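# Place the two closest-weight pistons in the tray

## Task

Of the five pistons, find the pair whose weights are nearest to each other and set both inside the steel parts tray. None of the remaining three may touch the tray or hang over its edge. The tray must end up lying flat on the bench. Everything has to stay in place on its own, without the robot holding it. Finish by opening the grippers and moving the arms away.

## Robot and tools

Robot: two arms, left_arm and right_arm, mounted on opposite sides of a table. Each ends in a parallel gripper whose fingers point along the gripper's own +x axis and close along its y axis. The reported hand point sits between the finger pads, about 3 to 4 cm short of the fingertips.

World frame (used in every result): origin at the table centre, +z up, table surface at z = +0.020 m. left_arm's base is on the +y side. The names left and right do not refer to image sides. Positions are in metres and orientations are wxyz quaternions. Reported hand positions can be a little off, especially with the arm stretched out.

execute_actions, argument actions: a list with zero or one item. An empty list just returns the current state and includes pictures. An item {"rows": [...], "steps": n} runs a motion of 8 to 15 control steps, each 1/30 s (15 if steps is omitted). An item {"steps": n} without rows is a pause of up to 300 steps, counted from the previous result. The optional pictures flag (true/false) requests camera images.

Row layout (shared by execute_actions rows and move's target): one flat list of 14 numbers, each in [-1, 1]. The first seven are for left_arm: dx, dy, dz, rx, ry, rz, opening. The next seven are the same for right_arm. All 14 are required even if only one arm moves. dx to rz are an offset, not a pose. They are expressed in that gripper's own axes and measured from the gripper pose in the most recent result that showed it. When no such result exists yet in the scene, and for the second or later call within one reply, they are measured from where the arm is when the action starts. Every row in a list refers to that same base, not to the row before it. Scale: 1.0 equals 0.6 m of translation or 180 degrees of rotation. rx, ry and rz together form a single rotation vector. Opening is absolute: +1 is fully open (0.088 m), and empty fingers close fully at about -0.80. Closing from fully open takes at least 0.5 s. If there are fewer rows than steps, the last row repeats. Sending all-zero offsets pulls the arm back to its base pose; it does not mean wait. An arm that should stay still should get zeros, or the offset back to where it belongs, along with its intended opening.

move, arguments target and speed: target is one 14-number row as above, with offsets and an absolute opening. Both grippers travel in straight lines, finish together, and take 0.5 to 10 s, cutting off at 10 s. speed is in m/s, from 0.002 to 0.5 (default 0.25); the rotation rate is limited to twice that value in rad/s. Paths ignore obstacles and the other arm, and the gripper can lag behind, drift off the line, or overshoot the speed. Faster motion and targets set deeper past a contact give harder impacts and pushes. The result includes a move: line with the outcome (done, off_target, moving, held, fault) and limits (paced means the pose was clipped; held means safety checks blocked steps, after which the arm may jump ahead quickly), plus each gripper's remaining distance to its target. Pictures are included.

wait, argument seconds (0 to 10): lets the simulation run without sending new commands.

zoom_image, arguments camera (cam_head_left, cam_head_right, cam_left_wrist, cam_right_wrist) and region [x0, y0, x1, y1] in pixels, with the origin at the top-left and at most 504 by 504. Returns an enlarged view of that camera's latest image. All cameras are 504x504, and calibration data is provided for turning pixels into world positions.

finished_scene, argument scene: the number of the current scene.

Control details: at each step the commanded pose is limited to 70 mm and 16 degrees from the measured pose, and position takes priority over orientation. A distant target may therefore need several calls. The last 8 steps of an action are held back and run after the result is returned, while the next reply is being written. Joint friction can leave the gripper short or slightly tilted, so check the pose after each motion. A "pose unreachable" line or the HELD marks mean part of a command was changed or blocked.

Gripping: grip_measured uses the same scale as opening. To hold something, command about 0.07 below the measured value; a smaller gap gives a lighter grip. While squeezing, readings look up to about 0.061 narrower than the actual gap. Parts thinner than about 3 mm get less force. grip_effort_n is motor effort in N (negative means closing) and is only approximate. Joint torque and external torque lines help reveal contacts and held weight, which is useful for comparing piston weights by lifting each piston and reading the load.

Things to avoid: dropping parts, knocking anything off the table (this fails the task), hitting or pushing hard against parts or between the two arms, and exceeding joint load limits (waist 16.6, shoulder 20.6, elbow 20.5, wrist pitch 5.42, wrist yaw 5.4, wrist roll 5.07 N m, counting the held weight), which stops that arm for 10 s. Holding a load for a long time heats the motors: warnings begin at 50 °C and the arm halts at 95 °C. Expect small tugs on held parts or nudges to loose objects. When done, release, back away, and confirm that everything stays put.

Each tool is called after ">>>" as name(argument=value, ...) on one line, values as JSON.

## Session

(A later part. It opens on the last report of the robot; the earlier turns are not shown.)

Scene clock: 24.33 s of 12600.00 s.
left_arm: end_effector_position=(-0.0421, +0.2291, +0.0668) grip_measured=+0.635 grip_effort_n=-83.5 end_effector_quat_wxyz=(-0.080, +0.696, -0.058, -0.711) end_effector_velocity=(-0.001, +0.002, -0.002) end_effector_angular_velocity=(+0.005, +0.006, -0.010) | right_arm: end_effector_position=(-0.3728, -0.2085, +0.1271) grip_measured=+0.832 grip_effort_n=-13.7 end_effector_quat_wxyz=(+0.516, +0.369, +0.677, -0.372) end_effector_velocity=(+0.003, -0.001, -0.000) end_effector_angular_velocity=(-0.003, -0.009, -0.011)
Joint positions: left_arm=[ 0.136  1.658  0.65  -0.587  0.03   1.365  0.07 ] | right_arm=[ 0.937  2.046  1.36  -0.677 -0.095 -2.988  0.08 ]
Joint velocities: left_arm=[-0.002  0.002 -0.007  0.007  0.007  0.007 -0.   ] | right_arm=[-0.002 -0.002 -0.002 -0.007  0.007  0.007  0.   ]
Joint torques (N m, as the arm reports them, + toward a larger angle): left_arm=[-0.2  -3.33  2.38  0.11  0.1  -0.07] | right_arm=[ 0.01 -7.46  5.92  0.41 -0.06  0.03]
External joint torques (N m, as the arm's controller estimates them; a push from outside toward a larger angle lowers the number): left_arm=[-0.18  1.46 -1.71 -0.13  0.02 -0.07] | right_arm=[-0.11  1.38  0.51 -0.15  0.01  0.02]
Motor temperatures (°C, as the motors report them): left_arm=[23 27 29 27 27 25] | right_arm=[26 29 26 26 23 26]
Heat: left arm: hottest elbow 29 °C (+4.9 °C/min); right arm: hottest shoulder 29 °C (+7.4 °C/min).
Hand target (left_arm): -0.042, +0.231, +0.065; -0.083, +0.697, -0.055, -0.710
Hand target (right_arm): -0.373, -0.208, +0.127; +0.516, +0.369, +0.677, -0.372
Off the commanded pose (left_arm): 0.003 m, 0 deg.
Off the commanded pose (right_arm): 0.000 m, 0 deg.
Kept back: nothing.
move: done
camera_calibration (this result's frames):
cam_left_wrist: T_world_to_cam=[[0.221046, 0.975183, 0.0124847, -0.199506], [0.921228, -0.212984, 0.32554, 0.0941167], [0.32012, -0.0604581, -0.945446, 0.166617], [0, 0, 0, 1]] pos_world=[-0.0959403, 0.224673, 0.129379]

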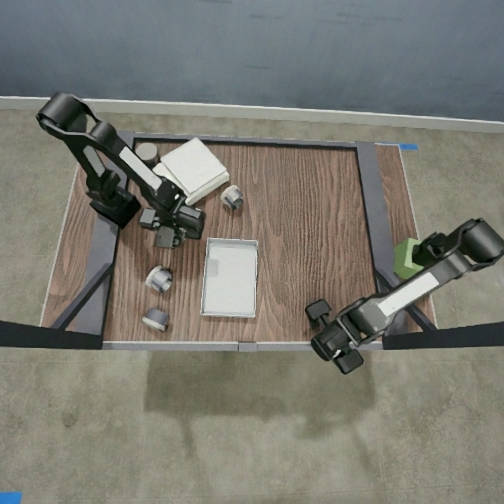

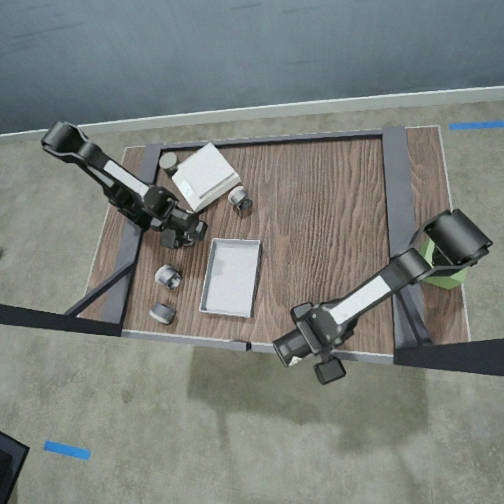

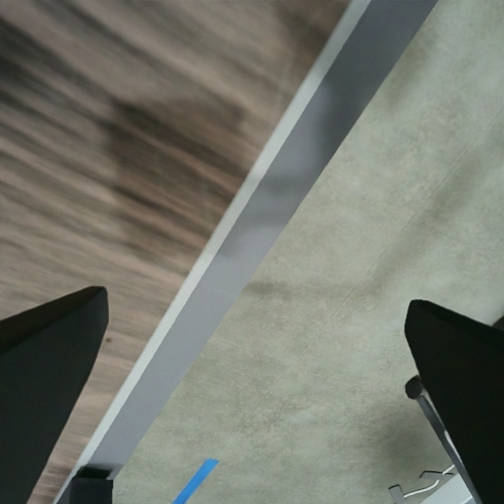

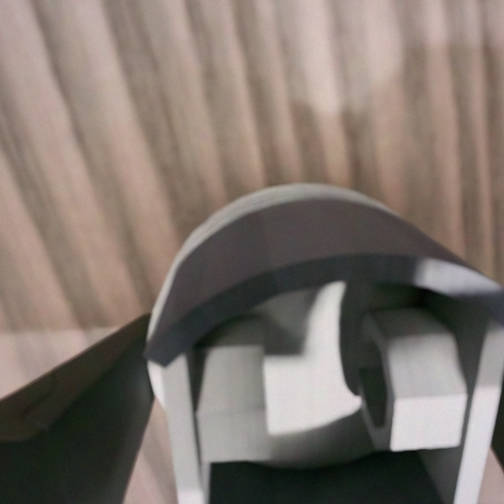

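>>> move(target=[0.012,0,0,0,0,0,0.5,0,0,0,0,0,0,0.83], speed=0.02)

>>> move(target=[0,0,0,0,0,0,1,0,0,0,0,0,0,0.83])

>>> move(target=[-0.15,0,0,0,0,0,1,0,0,0,0,0,0,0.83])

>>> move(target=[-0.03,-0.007,0.255,-0.4,0,0,1,0,0,0,0,0,0,0.83], speed=0.4)

Scene clock: 25.43 s of 12600.00 s.
left_arm: end_effector_position=(-0.0428, +0.2273, +0.0616) grip_measured=+0.635 grip_effort_n=-83.5 end_effector_quat_wxyz=(-0.078, +0.695, -0.060, -0.712) end_effector_velocity=(+0.000, -0.000, -0.001) end_effector_angular_velocity=(-0.005, -0.006, +0.005) | right_arm: end_effector_position=(-0.3728, -0.2085, +0.1271) grip_measured=+0.832 grip_effort_n=-13.7 end_effector_quat_wxyz=(+0.516, +0.369, +0.677, -0.372) end_effector_velocity=(+0.001, -0.002, +0.000) end_effector_angular_velocity=(-0.009, +0.001, +0.006)
Joint positions: left_arm=[ 0.136  1.677  0.643 -0.553  0.03   1.365  0.07 ] | right_arm=[ 0.937  2.046  1.36  -0.677 -0.095 -2.988  0.08 ]
Joint velocities: left_arm=[-0.002  0.002 -0.002  0.007 -0.007 -0.007 -0.   ] | right_arm=[-0.002 -0.002 -0.002 -0.007 -0.007 -0.007 -0.   ]
Joint torques (N m, as the arm reports them, + toward a larger angle): left_arm=[-0.14 -3.66  2.25  0.11  0.1  -0.04] | right_arm=[ 0.   -7.47  5.88  0.42 -0.06  0.03]
External joint torques (N m, as the arm's controller estimates them; a push from outside toward a larger angle lowers the number): left_arm=[-0.14  1.21 -1.81 -0.16  0.02 -0.04] | right_arm=[ 0.02  1.37  0.48 -0.14  0.    0.02]
Motor temperatures (°C, as the motors report them): left_arm=[23 27 29 27 27 25] | right_arm=[26 29 26 26 23 26]
Heat: left arm: hottest elbow 29 °C (+4.7 °C/min); right arm: hottest shoulder 29 °C (+7.1 °C/min).
Hand target (left_arm): -0.042, +0.229, +0.060; -0.080, +0.696, -0.058, -0.711
Hand target (right_arm): -0.373, -0.208, +0.127; +0.516, +0.369, +0.677, -0.372
Off the commanded pose (left_arm): 0.003 m, 0 deg.
Off the commanded pose (right_arm): 0.000 m, 0 deg.
Kept back: nothing.
move: done
camera_calibration (this result's frames):
cam_left_wrist: T_world_to_cam=[[0.221072, 0.975245, 0.00497758, -0.197054], [0.922198, -0.210703, 0.324276, 0.0957205], [0.317297, -0.0670981, -0.945949, 0.163296], [0, 0, 0, 1]] pos_world=[-0.0965235, 0.223302, 0.124411]

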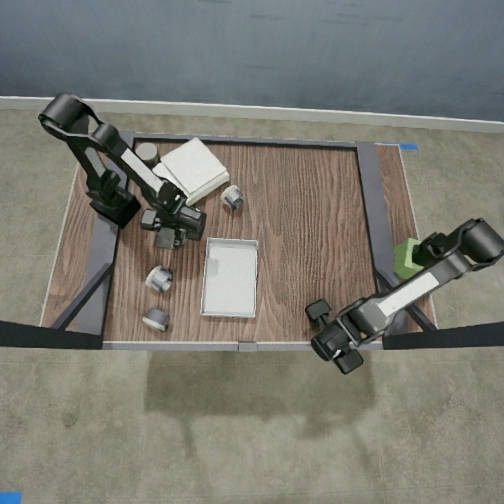

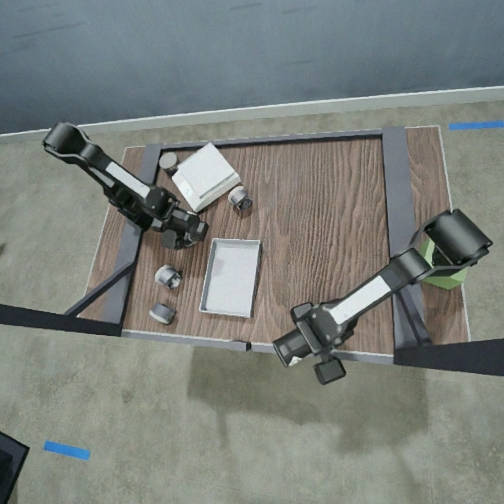

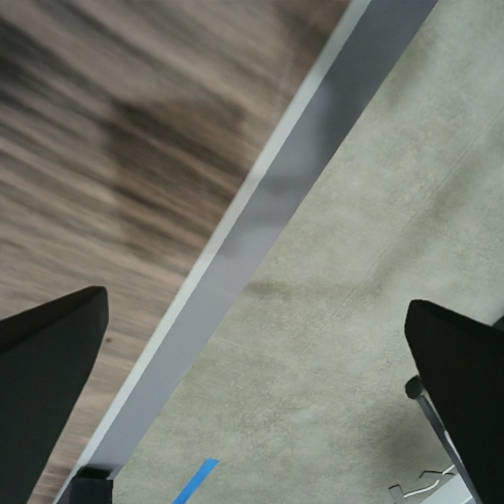

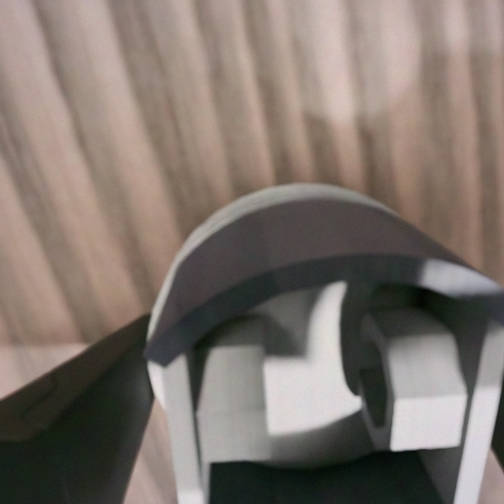

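Scene clock: 26.07 s of 12600.00 s.
left_arm: end_effector_position=(-0.0428, +0.2273, +0.0616) grip_measured=+1.000 grip_effort_n=16.0 end_effector_quat_wxyz=(-0.078, +0.695, -0.060, -0.712) end_effector_velocity=(+0.002, +0.001, -0.000) end_effector_angular_velocity=(-0.002, -0.023, -0.015) | right_arm: end_effector_position=(-0.3728, -0.2085, +0.1271) grip_measured=+0.832 grip_effort_n=-13.7 end_effector_quat_wxyz=(+0.516, +0.369, +0.677, -0.372) end_effector_velocity=(+0.000, -0.001, +0.001) end_effector_angular_velocity=(-0.002, +0.002, +0.020)
Joint positions: left_arm=[ 0.136  1.677  0.643 -0.553  0.03   1.365  0.088] | right_arm=[ 0.937  2.046  1.36  -0.677 -0.095 -2.988  0.08 ]
Joint velocities: left_arm=[-0.007 -0.002 -0.002 -0.007 -0.022  0.007  0.   ] | right_arm=[-0.002 -0.002  0.002 -0.007 -0.007 -0.022 -0.   ]
Joint torques (N m, as the arm reports them, + toward a larger angle): left_arm=[-0.04 -3.98  2.67 -0.09  0.1  -0.02] | right_arm=[ 0.02 -7.46  5.92  0.41 -0.04  0.03]
External joint torques (N m, as the arm's controller estimates them; a push from outside toward a larger angle lowers the number): left_arm=[ 0.    0.9  -1.4  -0.36  0.02 -0.02] | right_arm=[ 0.02  1.41  0.49 -0.16  0.02  0.02]
Motor temperatures (°C, as the motors report them): left_arm=[23 27 29 27 27 25] | right_arm=[26 29 26 26 23 26]
Heat: left arm: hottest elbow 29 °C (+4.6 °C/min); right arm: hottest shoulder 29 °C (+6.9 °C/min).
Hand target (left_arm): -0.043, +0.227, +0.062; -0.078, +0.695, -0.060, -0.712
Hand target (right_arm): -0.373, -0.208, +0.127; +0.516, +0.369, +0.677, -0.372
Off the commanded pose (left_arm): 0.000 m, 0 deg.
Off the commanded pose (right_arm): 0.000 m, 0 deg.
Kept back: nothing.
move: done
camera_calibration (this result's frames):
cam_left_wrist: T_world_to_cam=[[0.221072, 0.975245, 0.00497758, -0.197054], [0.922198, -0.210703, 0.324276, 0.0957205], [0.317297, -0.0670981, -0.945949, 0.163296], [0, 0, 0, 1]] pos_world=[-0.0965235, 0.223302, 0.124411]

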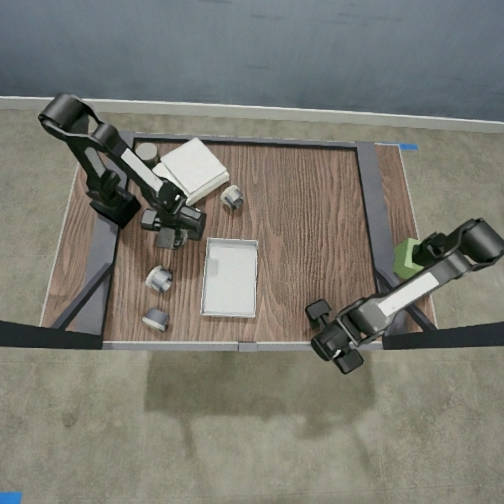

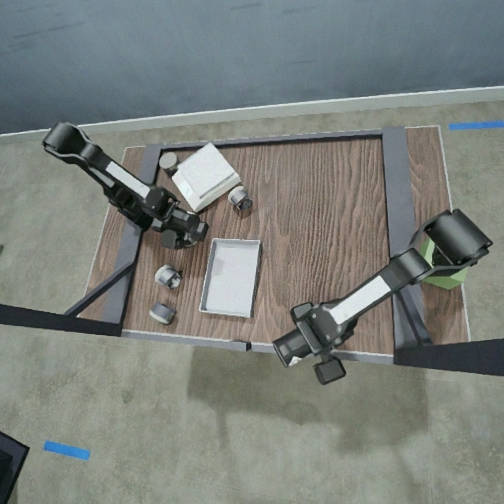

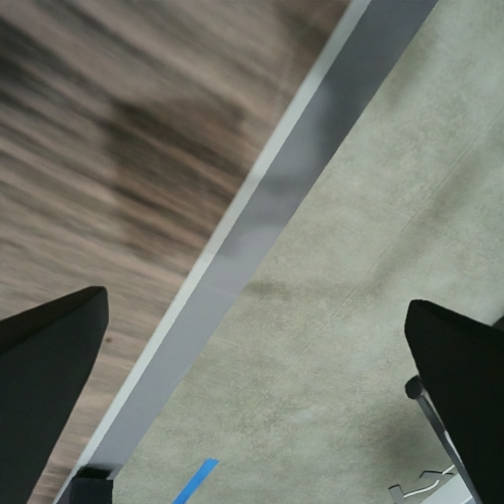

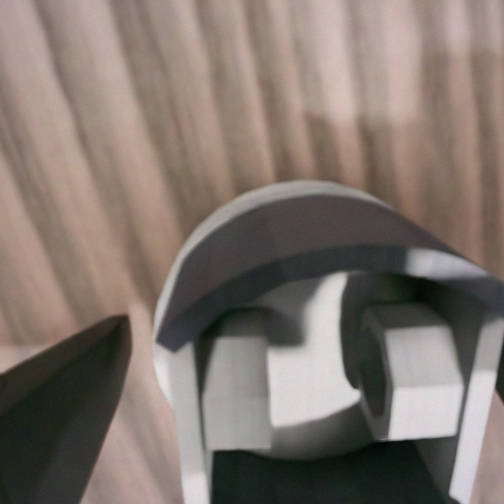

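Scene clock: 27.00 s of 12600.00 s.
left_arm: end_effector_position=(-0.0408, +0.2269, +0.1473) grip_measured=+1.000 grip_effort_n=15.6 end_effector_quat_wxyz=(-0.083, +0.697, -0.055, -0.711) end_effector_velocity=(+0.001, +0.006, +0.003) end_effector_angular_velocity=(+0.023, -0.003, +0.020) | right_arm: end_effector_position=(-0.3728, -0.2085, +0.1271) grip_measured=+0.832 grip_effort_n=-13.7 end_effector_quat_wxyz=(+0.516, +0.369, +0.677, -0.372) end_effector_velocity=(+0.001, -0.006, -0.001) end_effector_angular_velocity=(-0.021, -0.007, +0.011)
Joint positions: left_arm=[ 0.145  1.471  0.847 -0.978  0.03   1.374  0.088] | right_arm=[ 0.937  2.046  1.36  -0.677 -0.095 -2.988  0.08 ]
Joint velocities: left_arm=[-0.002 -0.007  0.007 -0.037  0.007 -0.022  0.   ] | right_arm=[ 0.002 -0.002 -0.002 -0.022 -0.007 -0.007 -0.   ]
Joint torques (N m, as the arm reports them, + toward a larger angle): left_arm=[ 0.25 -4.4   4.98 -0.26  0.08  0.1 ] | right_arm=[ 0.03 -7.46  5.93  0.42 -0.06  0.03]
External joint torques (N m, as the arm's controller estimates them; a push from outside toward a larger angle lowers the number): left_arm=[ 0.26  0.05 -0.18 -0.48  0.    0.1 ] | right_arm=[-0.02  1.43  0.52 -0.13  0.01  0.02]
Motor temperatures (°C, as the motors report them): left_arm=[23 27 29 27 27 25] | right_arm=[26 29 26 26 23 26]
Heat: left arm: hottest elbow 29 °C (+4.4 °C/min); right arm: hottest shoulder 29 °C (+6.7 °C/min).
Hand target (left_arm): -0.041, +0.224, +0.151; -0.078, +0.695, -0.060, -0.712
Hand target (right_arm): -0.373, -0.208, +0.127; +0.516, +0.369, +0.677, -0.372
Off the commanded pose (left_arm): 0.005 m, 1 deg.
Off the commanded pose (right_arm): 0.000 m, 0 deg.
Kept back: nothing.
move: done
camera_calibration (this result's frames):
cam_left_wrist: T_world_to_cam=[[0.22063, 0.975172, 0.0190292, -0.199636], [0.920551, -0.214641, 0.326366, 0.0665086], [0.322347, -0.0544888, -0.945052, 0.240857], [0, 0, 0, 1]] pos_world=[-0.0948183, 0.222079, 0.209715]

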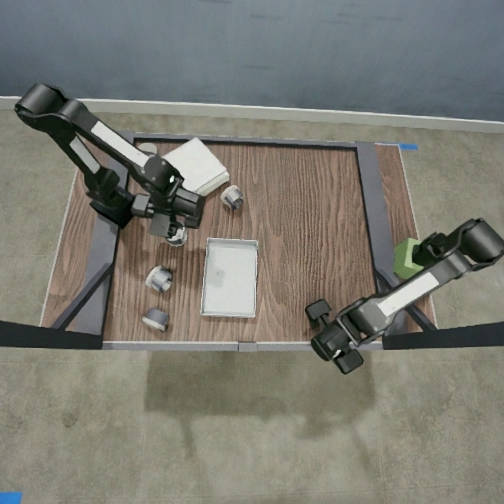

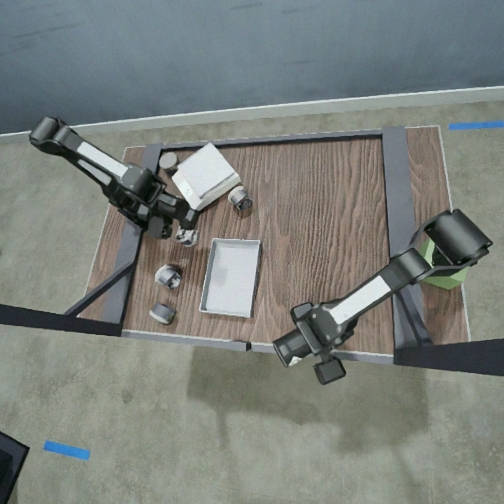

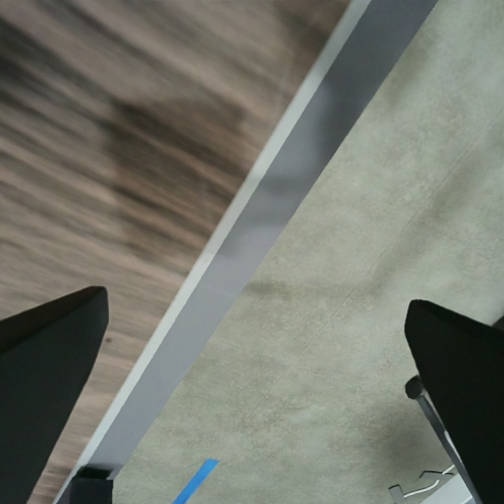

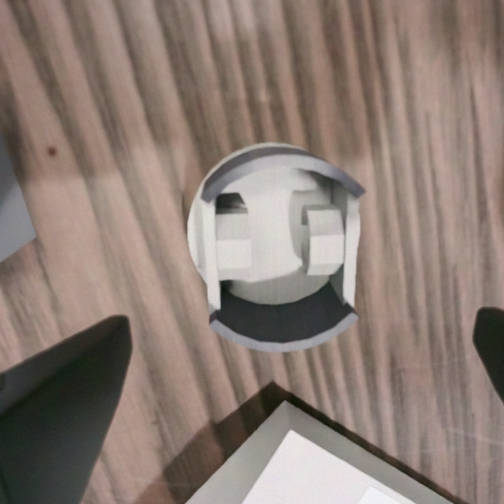

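Scene clock: 29.13 s of 12600.00 s.
left_arm: end_effector_position=(-0.1882, +0.2599, +0.1692) grip_measured=+1.000 grip_effort_n=15.1 end_effector_quat_wxyz=(+0.341, +0.611, +0.374, -0.609) end_effector_velocity=(+0.000, +0.001, -0.000) end_effector_angular_velocity=(-0.001, -0.011, +0.015) | right_arm: end_effector_position=(-0.3728, -0.2085, +0.1271) grip_measured=+0.832 grip_effort_n=-13.7 end_effector_quat_wxyz=(+0.516, +0.369, +0.677, -0.372) end_effector_velocity=(+0.000, -0.005, -0.003) end_effector_angular_velocity=(-0.028, +0.009, -0.005)
Joint positions: left_arm=[-0.387  1.686  1.156 -1.049  0.046 -0.414  0.088] | right_arm=[ 0.937  2.046  1.36  -0.677 -0.095 -2.988  0.08 ]
Joint velocities: left_arm=[-0.007  0.002  0.002 -0.007 -0.007 -0.022  0.   ] | right_arm=[-0.002  0.002 -0.007 -0.007 -0.022  0.007 -0.   ]
Joint torques (N m, as the arm reports them, + toward a larger angle): left_arm=[-0.37 -4.54  5.02 -0.26 -0.07 -0.13] | right_arm=[ 0.01 -7.45  5.92  0.42 -0.05  0.02]
External joint torques (N m, as the arm's controller estimates them; a push from outside toward a larger angle lowers the number): left_arm=[-0.38  1.74 -0.39 -0.56 -0.07 -0.13] | right_arm=[-0.02  1.29  0.6  -0.12  0.02  0.01]
Motor temperatures (°C, as the motors report them): left_arm=[23 27 29 27 27 25] | right_arm=[26 30 26 26 23 26]
Heat: left arm: hottest elbow 29 °C (+4.1 °C/min); right arm: hottest shoulder 30 °C (+8.2 °C/min).
Hand target (left_arm): -0.190, +0.259, +0.169; +0.342, +0.611, +0.374, -0.608
Hand target (right_arm): -0.373, -0.208, +0.127; +0.516, +0.369, +0.677, -0.372
Off the commanded pose (left_arm): 0.002 m, 0 deg.
Off the commanded pose (right_arm): 0.000 m, 0 deg.
Kept back: nothing.
move: done
camera_calibration (this result's frames):
cam_left_wrist: T_world_to_cam=[[-0.858499, 0.512328, 0.0223707, -0.283064], [0.482742, 0.792664, 0.372348, -0.149832], [0.173032, 0.33046, -0.927824, 0.179792], [0, 0, 0, 1]] pos_world=[-0.201789, 0.204374, 0.228938]

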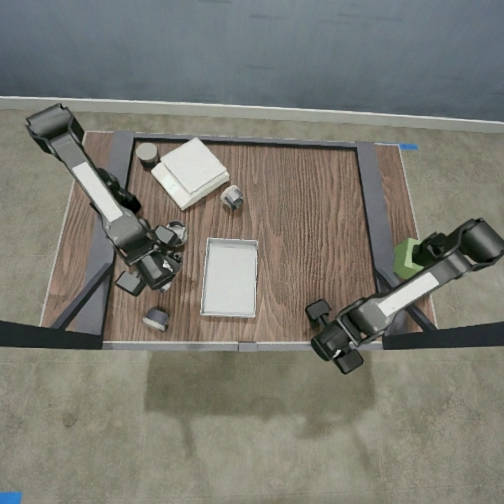

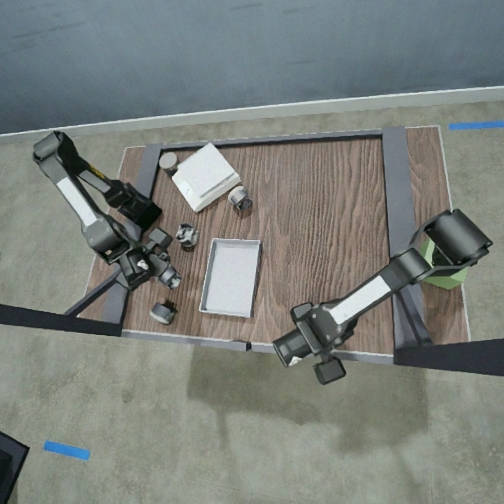

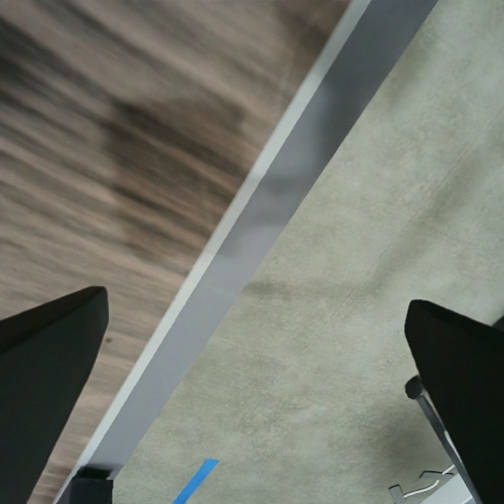

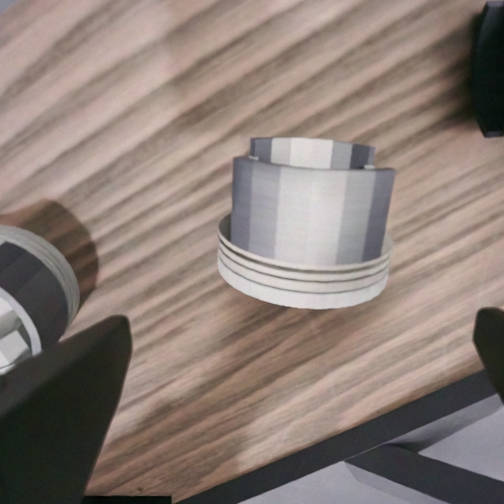

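>>> move(target=[0.1,-0.018,-0.03,-0.02,-0.008,0.006,1,0,0,0,0,0,0,0.83], speed=0.12)

Scene clock: 30.40 s of 12600.00 s.
left_arm: end_effector_position=(-0.1920, +0.2815, +0.1147) grip_measured=+1.000 grip_effort_n=15.1 end_effector_quat_wxyz=(+0.369, +0.591, +0.383, -0.607) end_effector_velocity=(+0.005, +0.003, -0.002) end_effector_angular_velocity=(+0.004, -0.019, +0.034) | right_arm: end_effector_position=(-0.3728, -0.2085, +0.1271) grip_measured=+0.832 grip_effort_n=-13.7 end_effector_quat_wxyz=(+0.516, +0.369, +0.677, -0.372) end_effector_velocity=(+0.002, -0.003, -0.001) end_effector_angular_velocity=(-0.016, -0.000, -0.008)
Joint positions: left_arm=[-0.471  1.715  0.954 -0.787  0.02  -0.56   0.088] | right_arm=[ 0.937  2.046  1.36  -0.677 -0.095 -2.988  0.08 ]
Joint velocities: left_arm=[-0.002 -0.002 -0.012 -0.007 -0.007 -0.037  0.   ] | right_arm=[-0.002 -0.002 -0.007 -0.007 -0.007  0.007 -0.   ]
Joint torques (N m, as the arm reports them, + toward a larger angle): left_arm=[-0.43 -4.32  3.02  0.18 -0.09 -0.07] | right_arm=[ 0.02 -7.49  5.92  0.42 -0.06  0.03]
External joint torques (N m, as the arm's controller estimates them; a push from outside toward a larger angle lowers the number): left_arm=[-0.46  1.79 -2.03 -0.19 -0.06 -0.07] | right_arm=[ 0.02  1.32  0.55 -0.13  0.01  0.02]
Motor temperatures (°C, as the motors report them): left_arm=[23 27 30 27 27 25] | right_arm=[26 30 26 26 23 26]
Heat: left arm: hottest elbow 30 °C (+5.9 °C/min); right arm: hottest shoulder 30 °C (+7.9 °C/min).
Hand target (left_arm): -0.190, +0.284, +0.110; +0.370, +0.596, +0.383, -0.601
Hand target (right_arm): -0.373, -0.208, +0.127; +0.516, +0.369, +0.677, -0.372
Off the commanded pose (left_arm): 0.005 m, 1 deg.
Off the commanded pose (right_arm): 0.000 m, 0 deg.
Kept back: nothing.
move: done
camera_calibration (this result's frames):
cam_left_wrist: T_world_to_cam=[[-0.888632, 0.458477, 0.0115045, -0.285623], [0.434571, 0.833748, 0.340606, -0.161987], [0.146568, 0.307673, -0.940136, 0.125551], [0, 0, 0, 1]] pos_world=[-0.20182, 0.227379, 0.176495]

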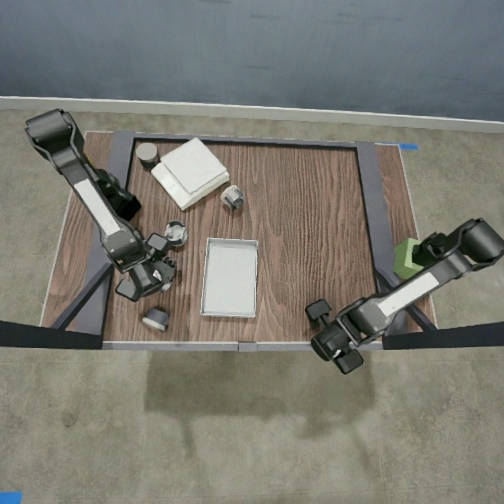

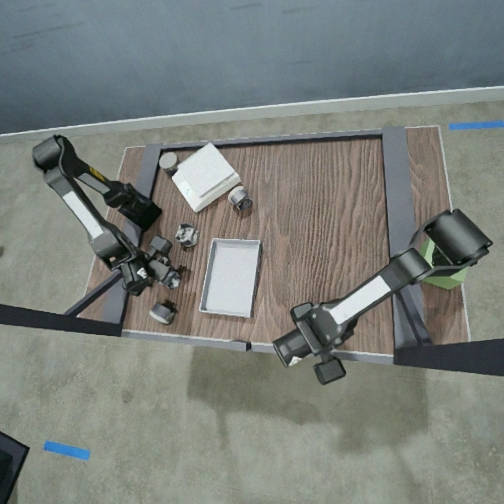

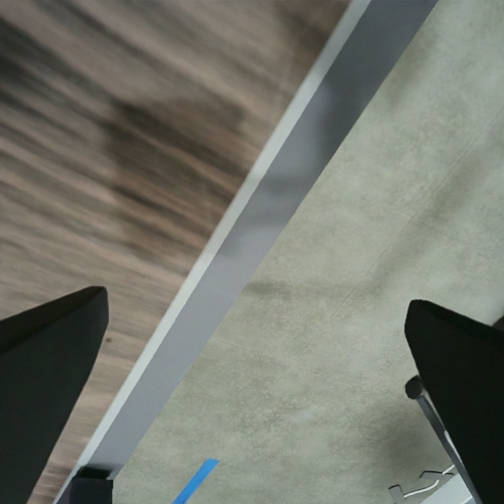

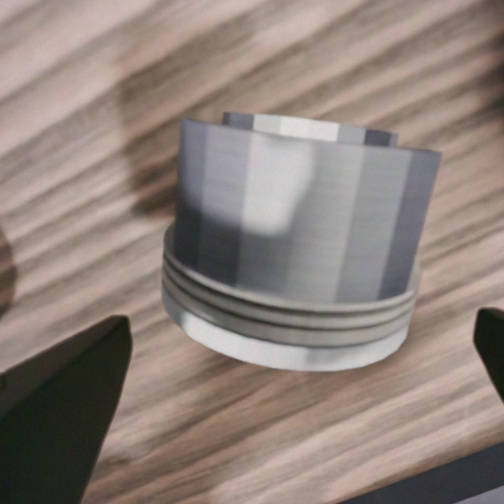

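>>> move(target=[0.095,0.003,0.003,0.035,0,0,1,0,0,0,0,0,0,0.83], speed=0.07)

>>> move(target=[0,0,0,0,0,0,0.45,0,0,0,0,0,0,0.83])

Scene clock: 32.03 s of 12600.00 s.
left_arm: end_effector_position=(-0.1956, +0.2787, +0.0618) grip_measured=+1.000 grip_effort_n=15.6 end_effector_quat_wxyz=(+0.337, +0.606, +0.349, -0.631) end_effector_velocity=(-0.000, -0.003, -0.000) end_effector_angular_velocity=(-0.023, -0.006, -0.009) | right_arm: end_effector_position=(-0.3728, -0.2085, +0.1271) grip_measured=+0.832 grip_effort_n=-13.7 end_effector_quat_wxyz=(+0.516, +0.369, +0.677, -0.372) end_effector_velocity=(-0.002, +0.002, +0.002) end_effector_angular_velocity=(+0.005, +0.014, -0.008)
Joint positions: left_arm=[-0.469  1.851  0.866 -0.551  0.019 -0.449  0.088] | right_arm=[ 0.937  2.046  1.36  -0.677 -0.095 -2.988  0.08 ]
Joint velocities: left_arm=[-0.002  0.002  0.002  0.007 -0.022  0.007  0.   ] | right_arm=[-0.002 -0.002  0.002  0.007 -0.007  0.007 -0.   ]
Joint torques (N m, as the arm reports them, + toward a larger angle): left_arm=[ 0.25 -4.63  2.3   0.24  0.    0.1 ] | right_arm=[ 0.03 -7.48  5.91  0.41 -0.06  0.03]
External joint torques (N m, as the arm's controller estimates them; a push from outside toward a larger angle lowers the number): left_arm=[ 0.28  1.81 -2.03 -0.13  0.03  0.1 ] | right_arm=[ 0.08  1.44  0.43 -0.17  0.01  0.02]
Motor temperatures (°C, as the motors report them): left_arm=[23 27 30 27 27 25] | right_arm=[26 30 26 26 23 26]
Heat: left arm: hottest elbow 30 °C (+5.6 °C/min); right arm: hottest shoulder 30 °C (+7.5 °C/min).
Hand target (left_arm): -0.192, +0.280, +0.058; +0.336, +0.610, +0.349, -0.627
Hand target (right_arm): -0.373, -0.208, +0.127; +0.516, +0.369, +0.677, -0.372
Off the commanded pose (left_arm): 0.005 m, 1 deg.
Off the commanded pose (right_arm): 0.000 m, 0 deg.
Kept back: nothing.
move: done
camera_calibration (this result's frames):
cam_left_wrist: T_world_to_cam=[[-0.833319, 0.552586, 0.0151252, -0.302516], [0.52643, 0.784932, 0.326731, -0.107613], [0.168674, 0.280233, -0.944996, 0.089439], [0, 0, 0, 1]] pos_world=[-0.210528, 0.226571, 0.124256]

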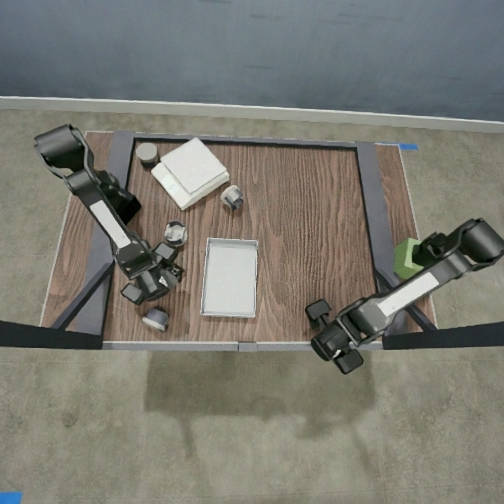

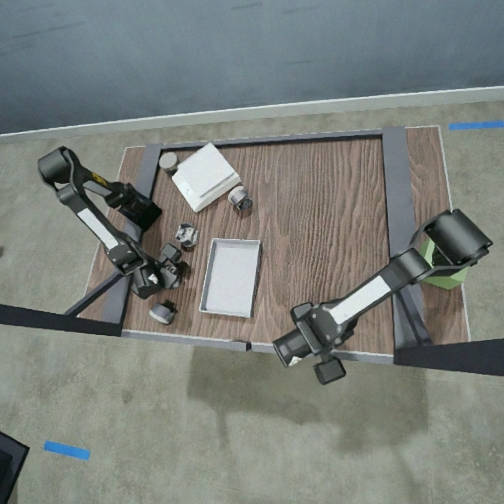

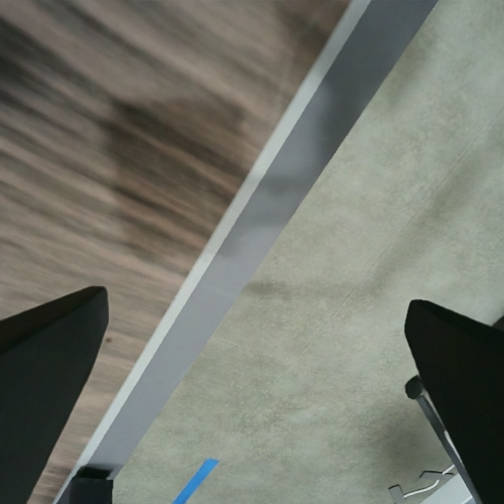

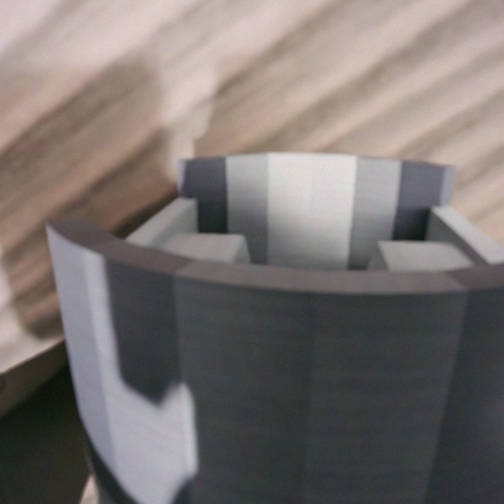

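Scene clock: 32.53 s of 12600.00 s.
left_arm: end_effector_position=(-0.1957, +0.2787, +0.0617) grip_measured=+0.560 grip_effort_n=-83.5 end_effector_quat_wxyz=(+0.336, +0.606, +0.349, -0.631) end_effector_velocity=(+0.003, +0.001, -0.001) end_effector_angular_velocity=(+0.001, -0.014, +0.020) | right_arm: end_effector_position=(-0.3728, -0.2085, +0.1271) grip_measured=+0.832 grip_effort_n=-13.7 end_effector_quat_wxyz=(+0.516, +0.369, +0.677, -0.372) end_effector_velocity=(+0.003, -0.004, -0.001) end_effector_angular_velocity=(-0.021, -0.007, +0.006)
Joint positions: left_arm=[-0.469  1.852  0.866 -0.551  0.02  -0.449  0.066] | right_arm=[ 0.937  2.046  1.36  -0.677 -0.095 -2.988  0.08 ]
Joint velocities: left_arm=[-0.002  0.002 -0.002 -0.007 -0.007 -0.022 -0.   ] | right_arm=[-0.002 -0.002 -0.002 -0.022 -0.007 -0.007 -0.   ]
Joint torques (N m, as the arm reports them, + toward a larger angle): left_arm=[-0.11 -5.4   3.08  0.02 -0.02 -0.02] | right_arm=[ 0.02 -7.45  5.92  0.41 -0.07  0.02]
External joint torques (N m, as the arm's controller estimates them; a push from outside toward a larger angle lowers the number): left_arm=[-0.11  1.   -1.25 -0.37  0.   -0.02] | right_arm=[-0.03  1.37  0.57 -0.12  0.    0.01]
Motor temperatures (°C, as the motors report them): left_arm=[23 28 30 27 27 25] | right_arm=[26 30 26 26 23 26]
Heat: left arm: hottest elbow 30 °C (+5.5 °C/min); right arm: hottest shoulder 30 °C (+7.4 °C/min).
Hand target (left_arm): -0.196, +0.279, +0.062; +0.337, +0.606, +0.349, -0.631
Hand target (right_arm): -0.373, -0.208, +0.127; +0.516, +0.369, +0.677, -0.372
Off the commanded pose (left_arm): 0.000 m, 0 deg.
Off the commanded pose (right_arm): 0.000 m, 0 deg.
Kept back: nothing.
move: done
camera_calibration (this result's frames):
cam_left_wrist: T_world_to_cam=[[-0.833298, 0.552598, 0.0158207, -0.302674], [0.526584, 0.784707, 0.327022, -0.107523], [0.168297, 0.280838, -0.944884, 0.089091], [0, 0, 0, 1]] pos_world=[-0.210591, 0.226611, 0.124132]

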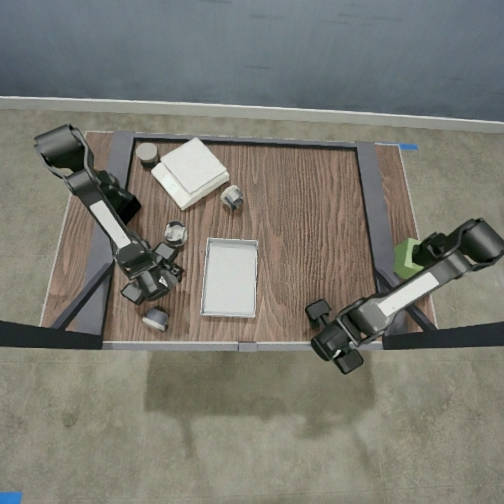

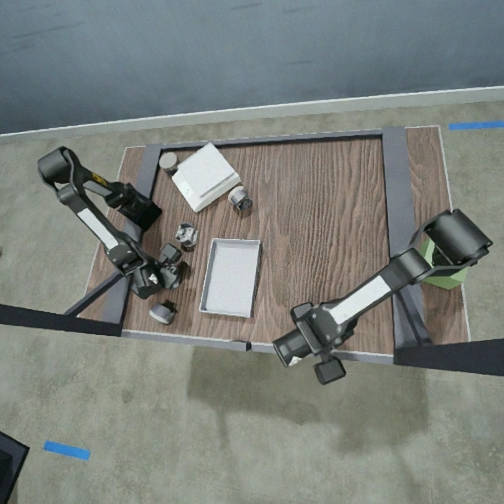

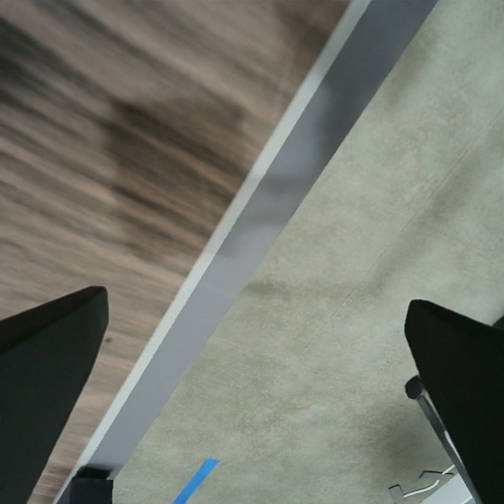

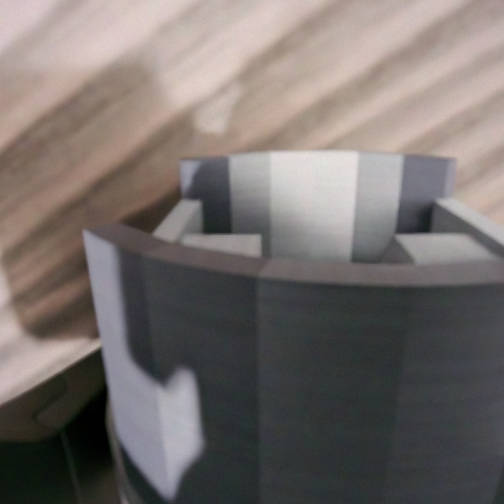

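>>> move(target=[-0.19,0,0,0,0,0,0.45,0,0,0,0,0,0,0.83])

>>> move(target=[-0.01,0.662,-0.29,0.103,0,0,0.45,0,0,0,0,0,0,0.83])

Scene clock: 34.23 s of 12600.00 s.
left_arm: end_effector_position=(-0.1891, +0.2810, +0.1691) grip_measured=+0.560 grip_effort_n=-83.5 end_effector_quat_wxyz=(+0.336, +0.613, +0.350, -0.624) end_effector_velocity=(+0.004, -0.001, +0.005) end_effector_angular_velocity=(-0.009, -0.026, +0.005) | right_arm: end_effector_position=(-0.3728, -0.2085, +0.1271) grip_measured=+0.832 grip_effort_n=-13.7 end_effector_quat_wxyz=(+0.516, +0.369, +0.677, -0.372) end_effector_velocity=(+0.001, -0.001, +0.002) end_effector_angular_velocity=(-0.005, +0.004, +0.006)
Joint positions: left_arm=[-0.463  1.628  1.092 -1.021  0.02  -0.445  0.066] | right_arm=[ 0.937  2.046  1.36  -0.677 -0.095 -2.988  0.08 ]
Joint velocities: left_arm=[-0.002 -0.002  0.017 -0.037 -0.022 -0.007 -0.   ] | right_arm=[-0.002 -0.007 -0.002 -0.007 -0.007 -0.007 -0.   ]
Joint torques (N m, as the arm reports them, + toward a larger angle): left_arm=[ 0.27 -5.82  5.6  -0.12 -0.01  0.09] | right_arm=[ 0.   -7.48  5.89  0.42 -0.05  0.04]
External joint torques (N m, as the arm's controller estimates them; a push from outside toward a larger angle lowers the number): left_arm=[ 0.26  0.08  0.16 -0.46  0.02  0.09] | right_arm=[-0.05  1.39  0.49 -0.14  0.01  0.03]
Motor temperatures (°C, as the motors report them): left_arm=[23 28 30 27 27 25] | right_arm=[26 30 26 26 23 26]
Heat: left arm: hottest elbow 30 °C (+5.3 °C/min); right arm: hottest shoulder 30 °C (+7.0 °C/min).
Hand target (left_arm): -0.192, +0.278, +0.175; +0.337, +0.605, +0.349, -0.631
Hand target (right_arm): -0.373, -0.208, +0.127; +0.516, +0.369, +0.677, -0.372
Off the commanded pose (left_arm): 0.007 m, 1 deg.
Off the commanded pose (right_arm): 0.000 m, 0 deg.
Kept back: nothing.
move: done
camera_calibration (this result's frames):
cam_left_wrist: T_world_to_cam=[[-0.833924, 0.551832, 0.00720572, -0.298584], [0.520042, 0.781378, 0.344971, -0.15124], [0.184736, 0.291427, -0.938586, 0.187906], [0, 0, 0, 1]] pos_world=[-0.205058, 0.228183, 0.230691]

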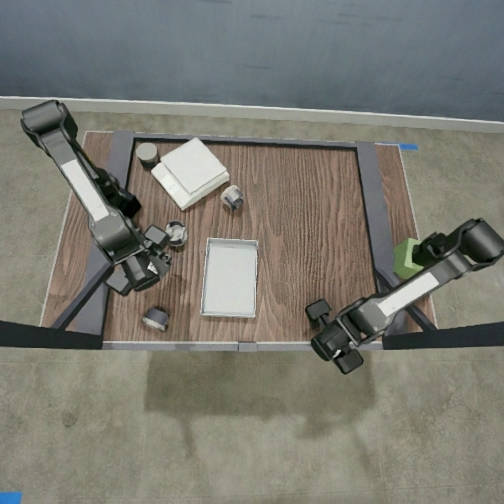

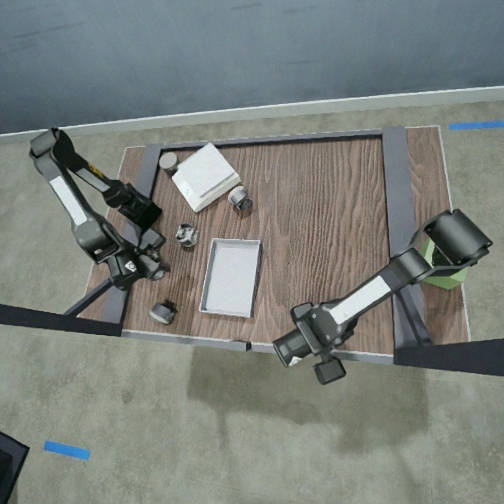

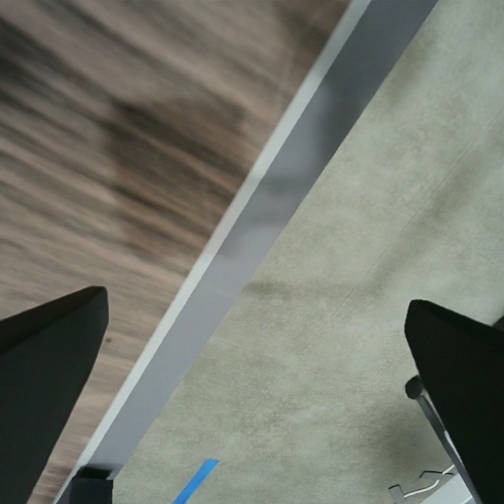

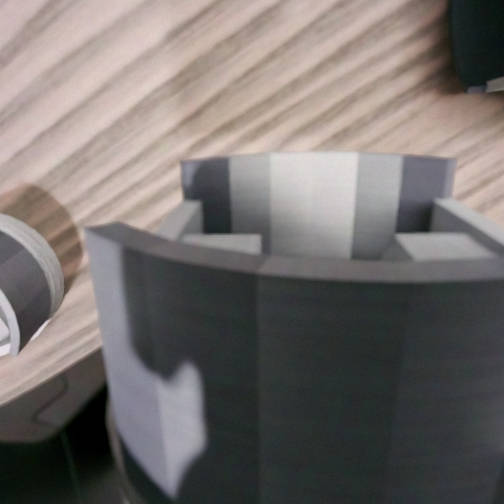

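Scene clock: 36.53 s of 12600.00 s.
left_arm: end_effector_position=(+0.2381, +0.2222, +0.1641) grip_measured=+0.560 grip_effort_n=-83.5 end_effector_quat_wxyz=(+0.232, +0.661, +0.247, -0.669) end_effector_velocity=(+0.003, -0.000, +0.002) end_effector_angular_velocity=(+0.003, -0.007, -0.005) | right_arm: end_effector_position=(-0.3728, -0.2085, +0.1271) grip_measured=+0.832 grip_effort_n=-13.7 end_effector_quat_wxyz=(+0.516, +0.369, +0.677, -0.372) end_effector_velocity=(-0.000, -0.003, +0.000) end_effector_angular_velocity=(-0.012, +0.003, -0.003)
Joint positions: left_arm=[ 1.283  1.67   1.117 -1.041  0.002  1.625  0.066] | right_arm=[ 0.937  2.046  1.36  -0.677 -0.095 -2.988  0.08 ]
Joint velocities: left_arm=[ 0.002  0.002  0.012 -0.007 -0.007  0.007 -0.   ] | right_arm=[ 0.002 -0.002 -0.002 -0.007 -0.007  0.007  0.   ]
Joint torques (N m, as the arm reports them, + toward a larger angle): left_arm=[ 0.36 -4.48  5.3  -0.3   0.18  0.11] | right_arm=[ 0.03 -7.45  5.9   0.41 -0.06  0.03]
External joint torques (N m, as the arm's controller estimates them; a push from outside toward a larger angle lowers the number): left_arm=[ 0.35  1.63 -0.05 -0.54  0.12  0.11] | right_arm=[-0.03  1.39  0.49 -0.15  0.02  0.02]
Motor temperatures (°C, as the motors report them): left_arm=[23 28 30 27 27 25] | right_arm=[26 30 26 26 23 26]
Heat: left arm: hottest elbow 30 °C (+4.9 °C/min); right arm: hottest shoulder 30 °C (+6.6 °C/min).
Hand target (left_arm): +0.241, +0.220, +0.166; +0.234, +0.661, +0.244, -0.670
Hand target (right_arm): -0.373, -0.208, +0.127; +0.516, +0.369, +0.677, -0.372
Off the commanded pose (left_arm): 0.004 m, 0 deg.
Off the commanded pose (right_arm): 0.000 m, 0 deg.
Kept back: nothing.
move: done
camera_calibration (this result's frames):
cam_left_wrist: T_world_to_cam=[[-0.615687, 0.787967, 0.00614758, -0.0140438], [0.740762, 0.576108, 0.345503, -0.332738], [0.268703, 0.217276, -0.938398, 0.117905], [0, 0, 0, 1]] pos_world=[0.206152, 0.177141, 0.22569]

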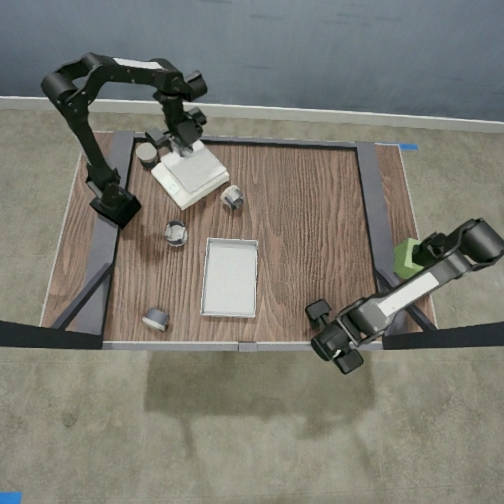

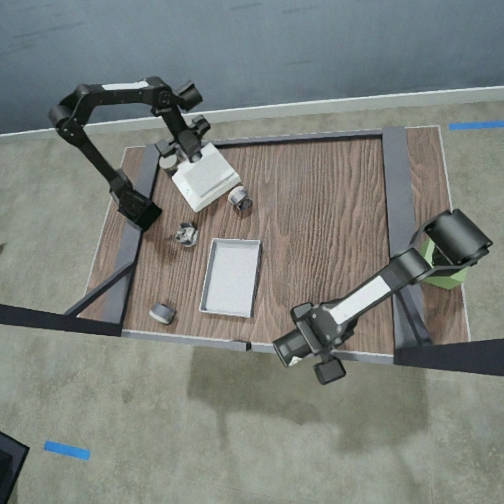

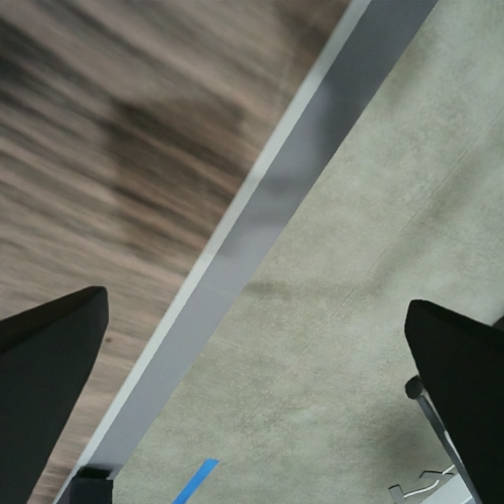

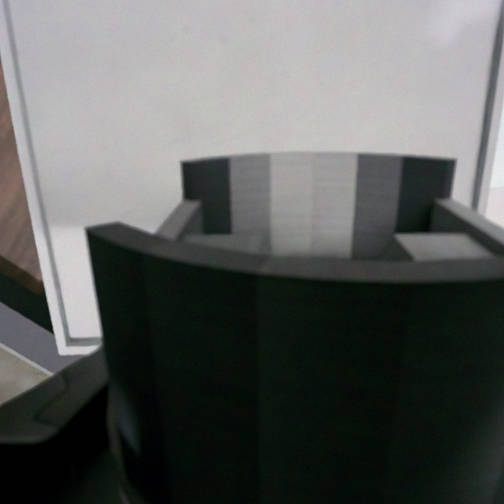

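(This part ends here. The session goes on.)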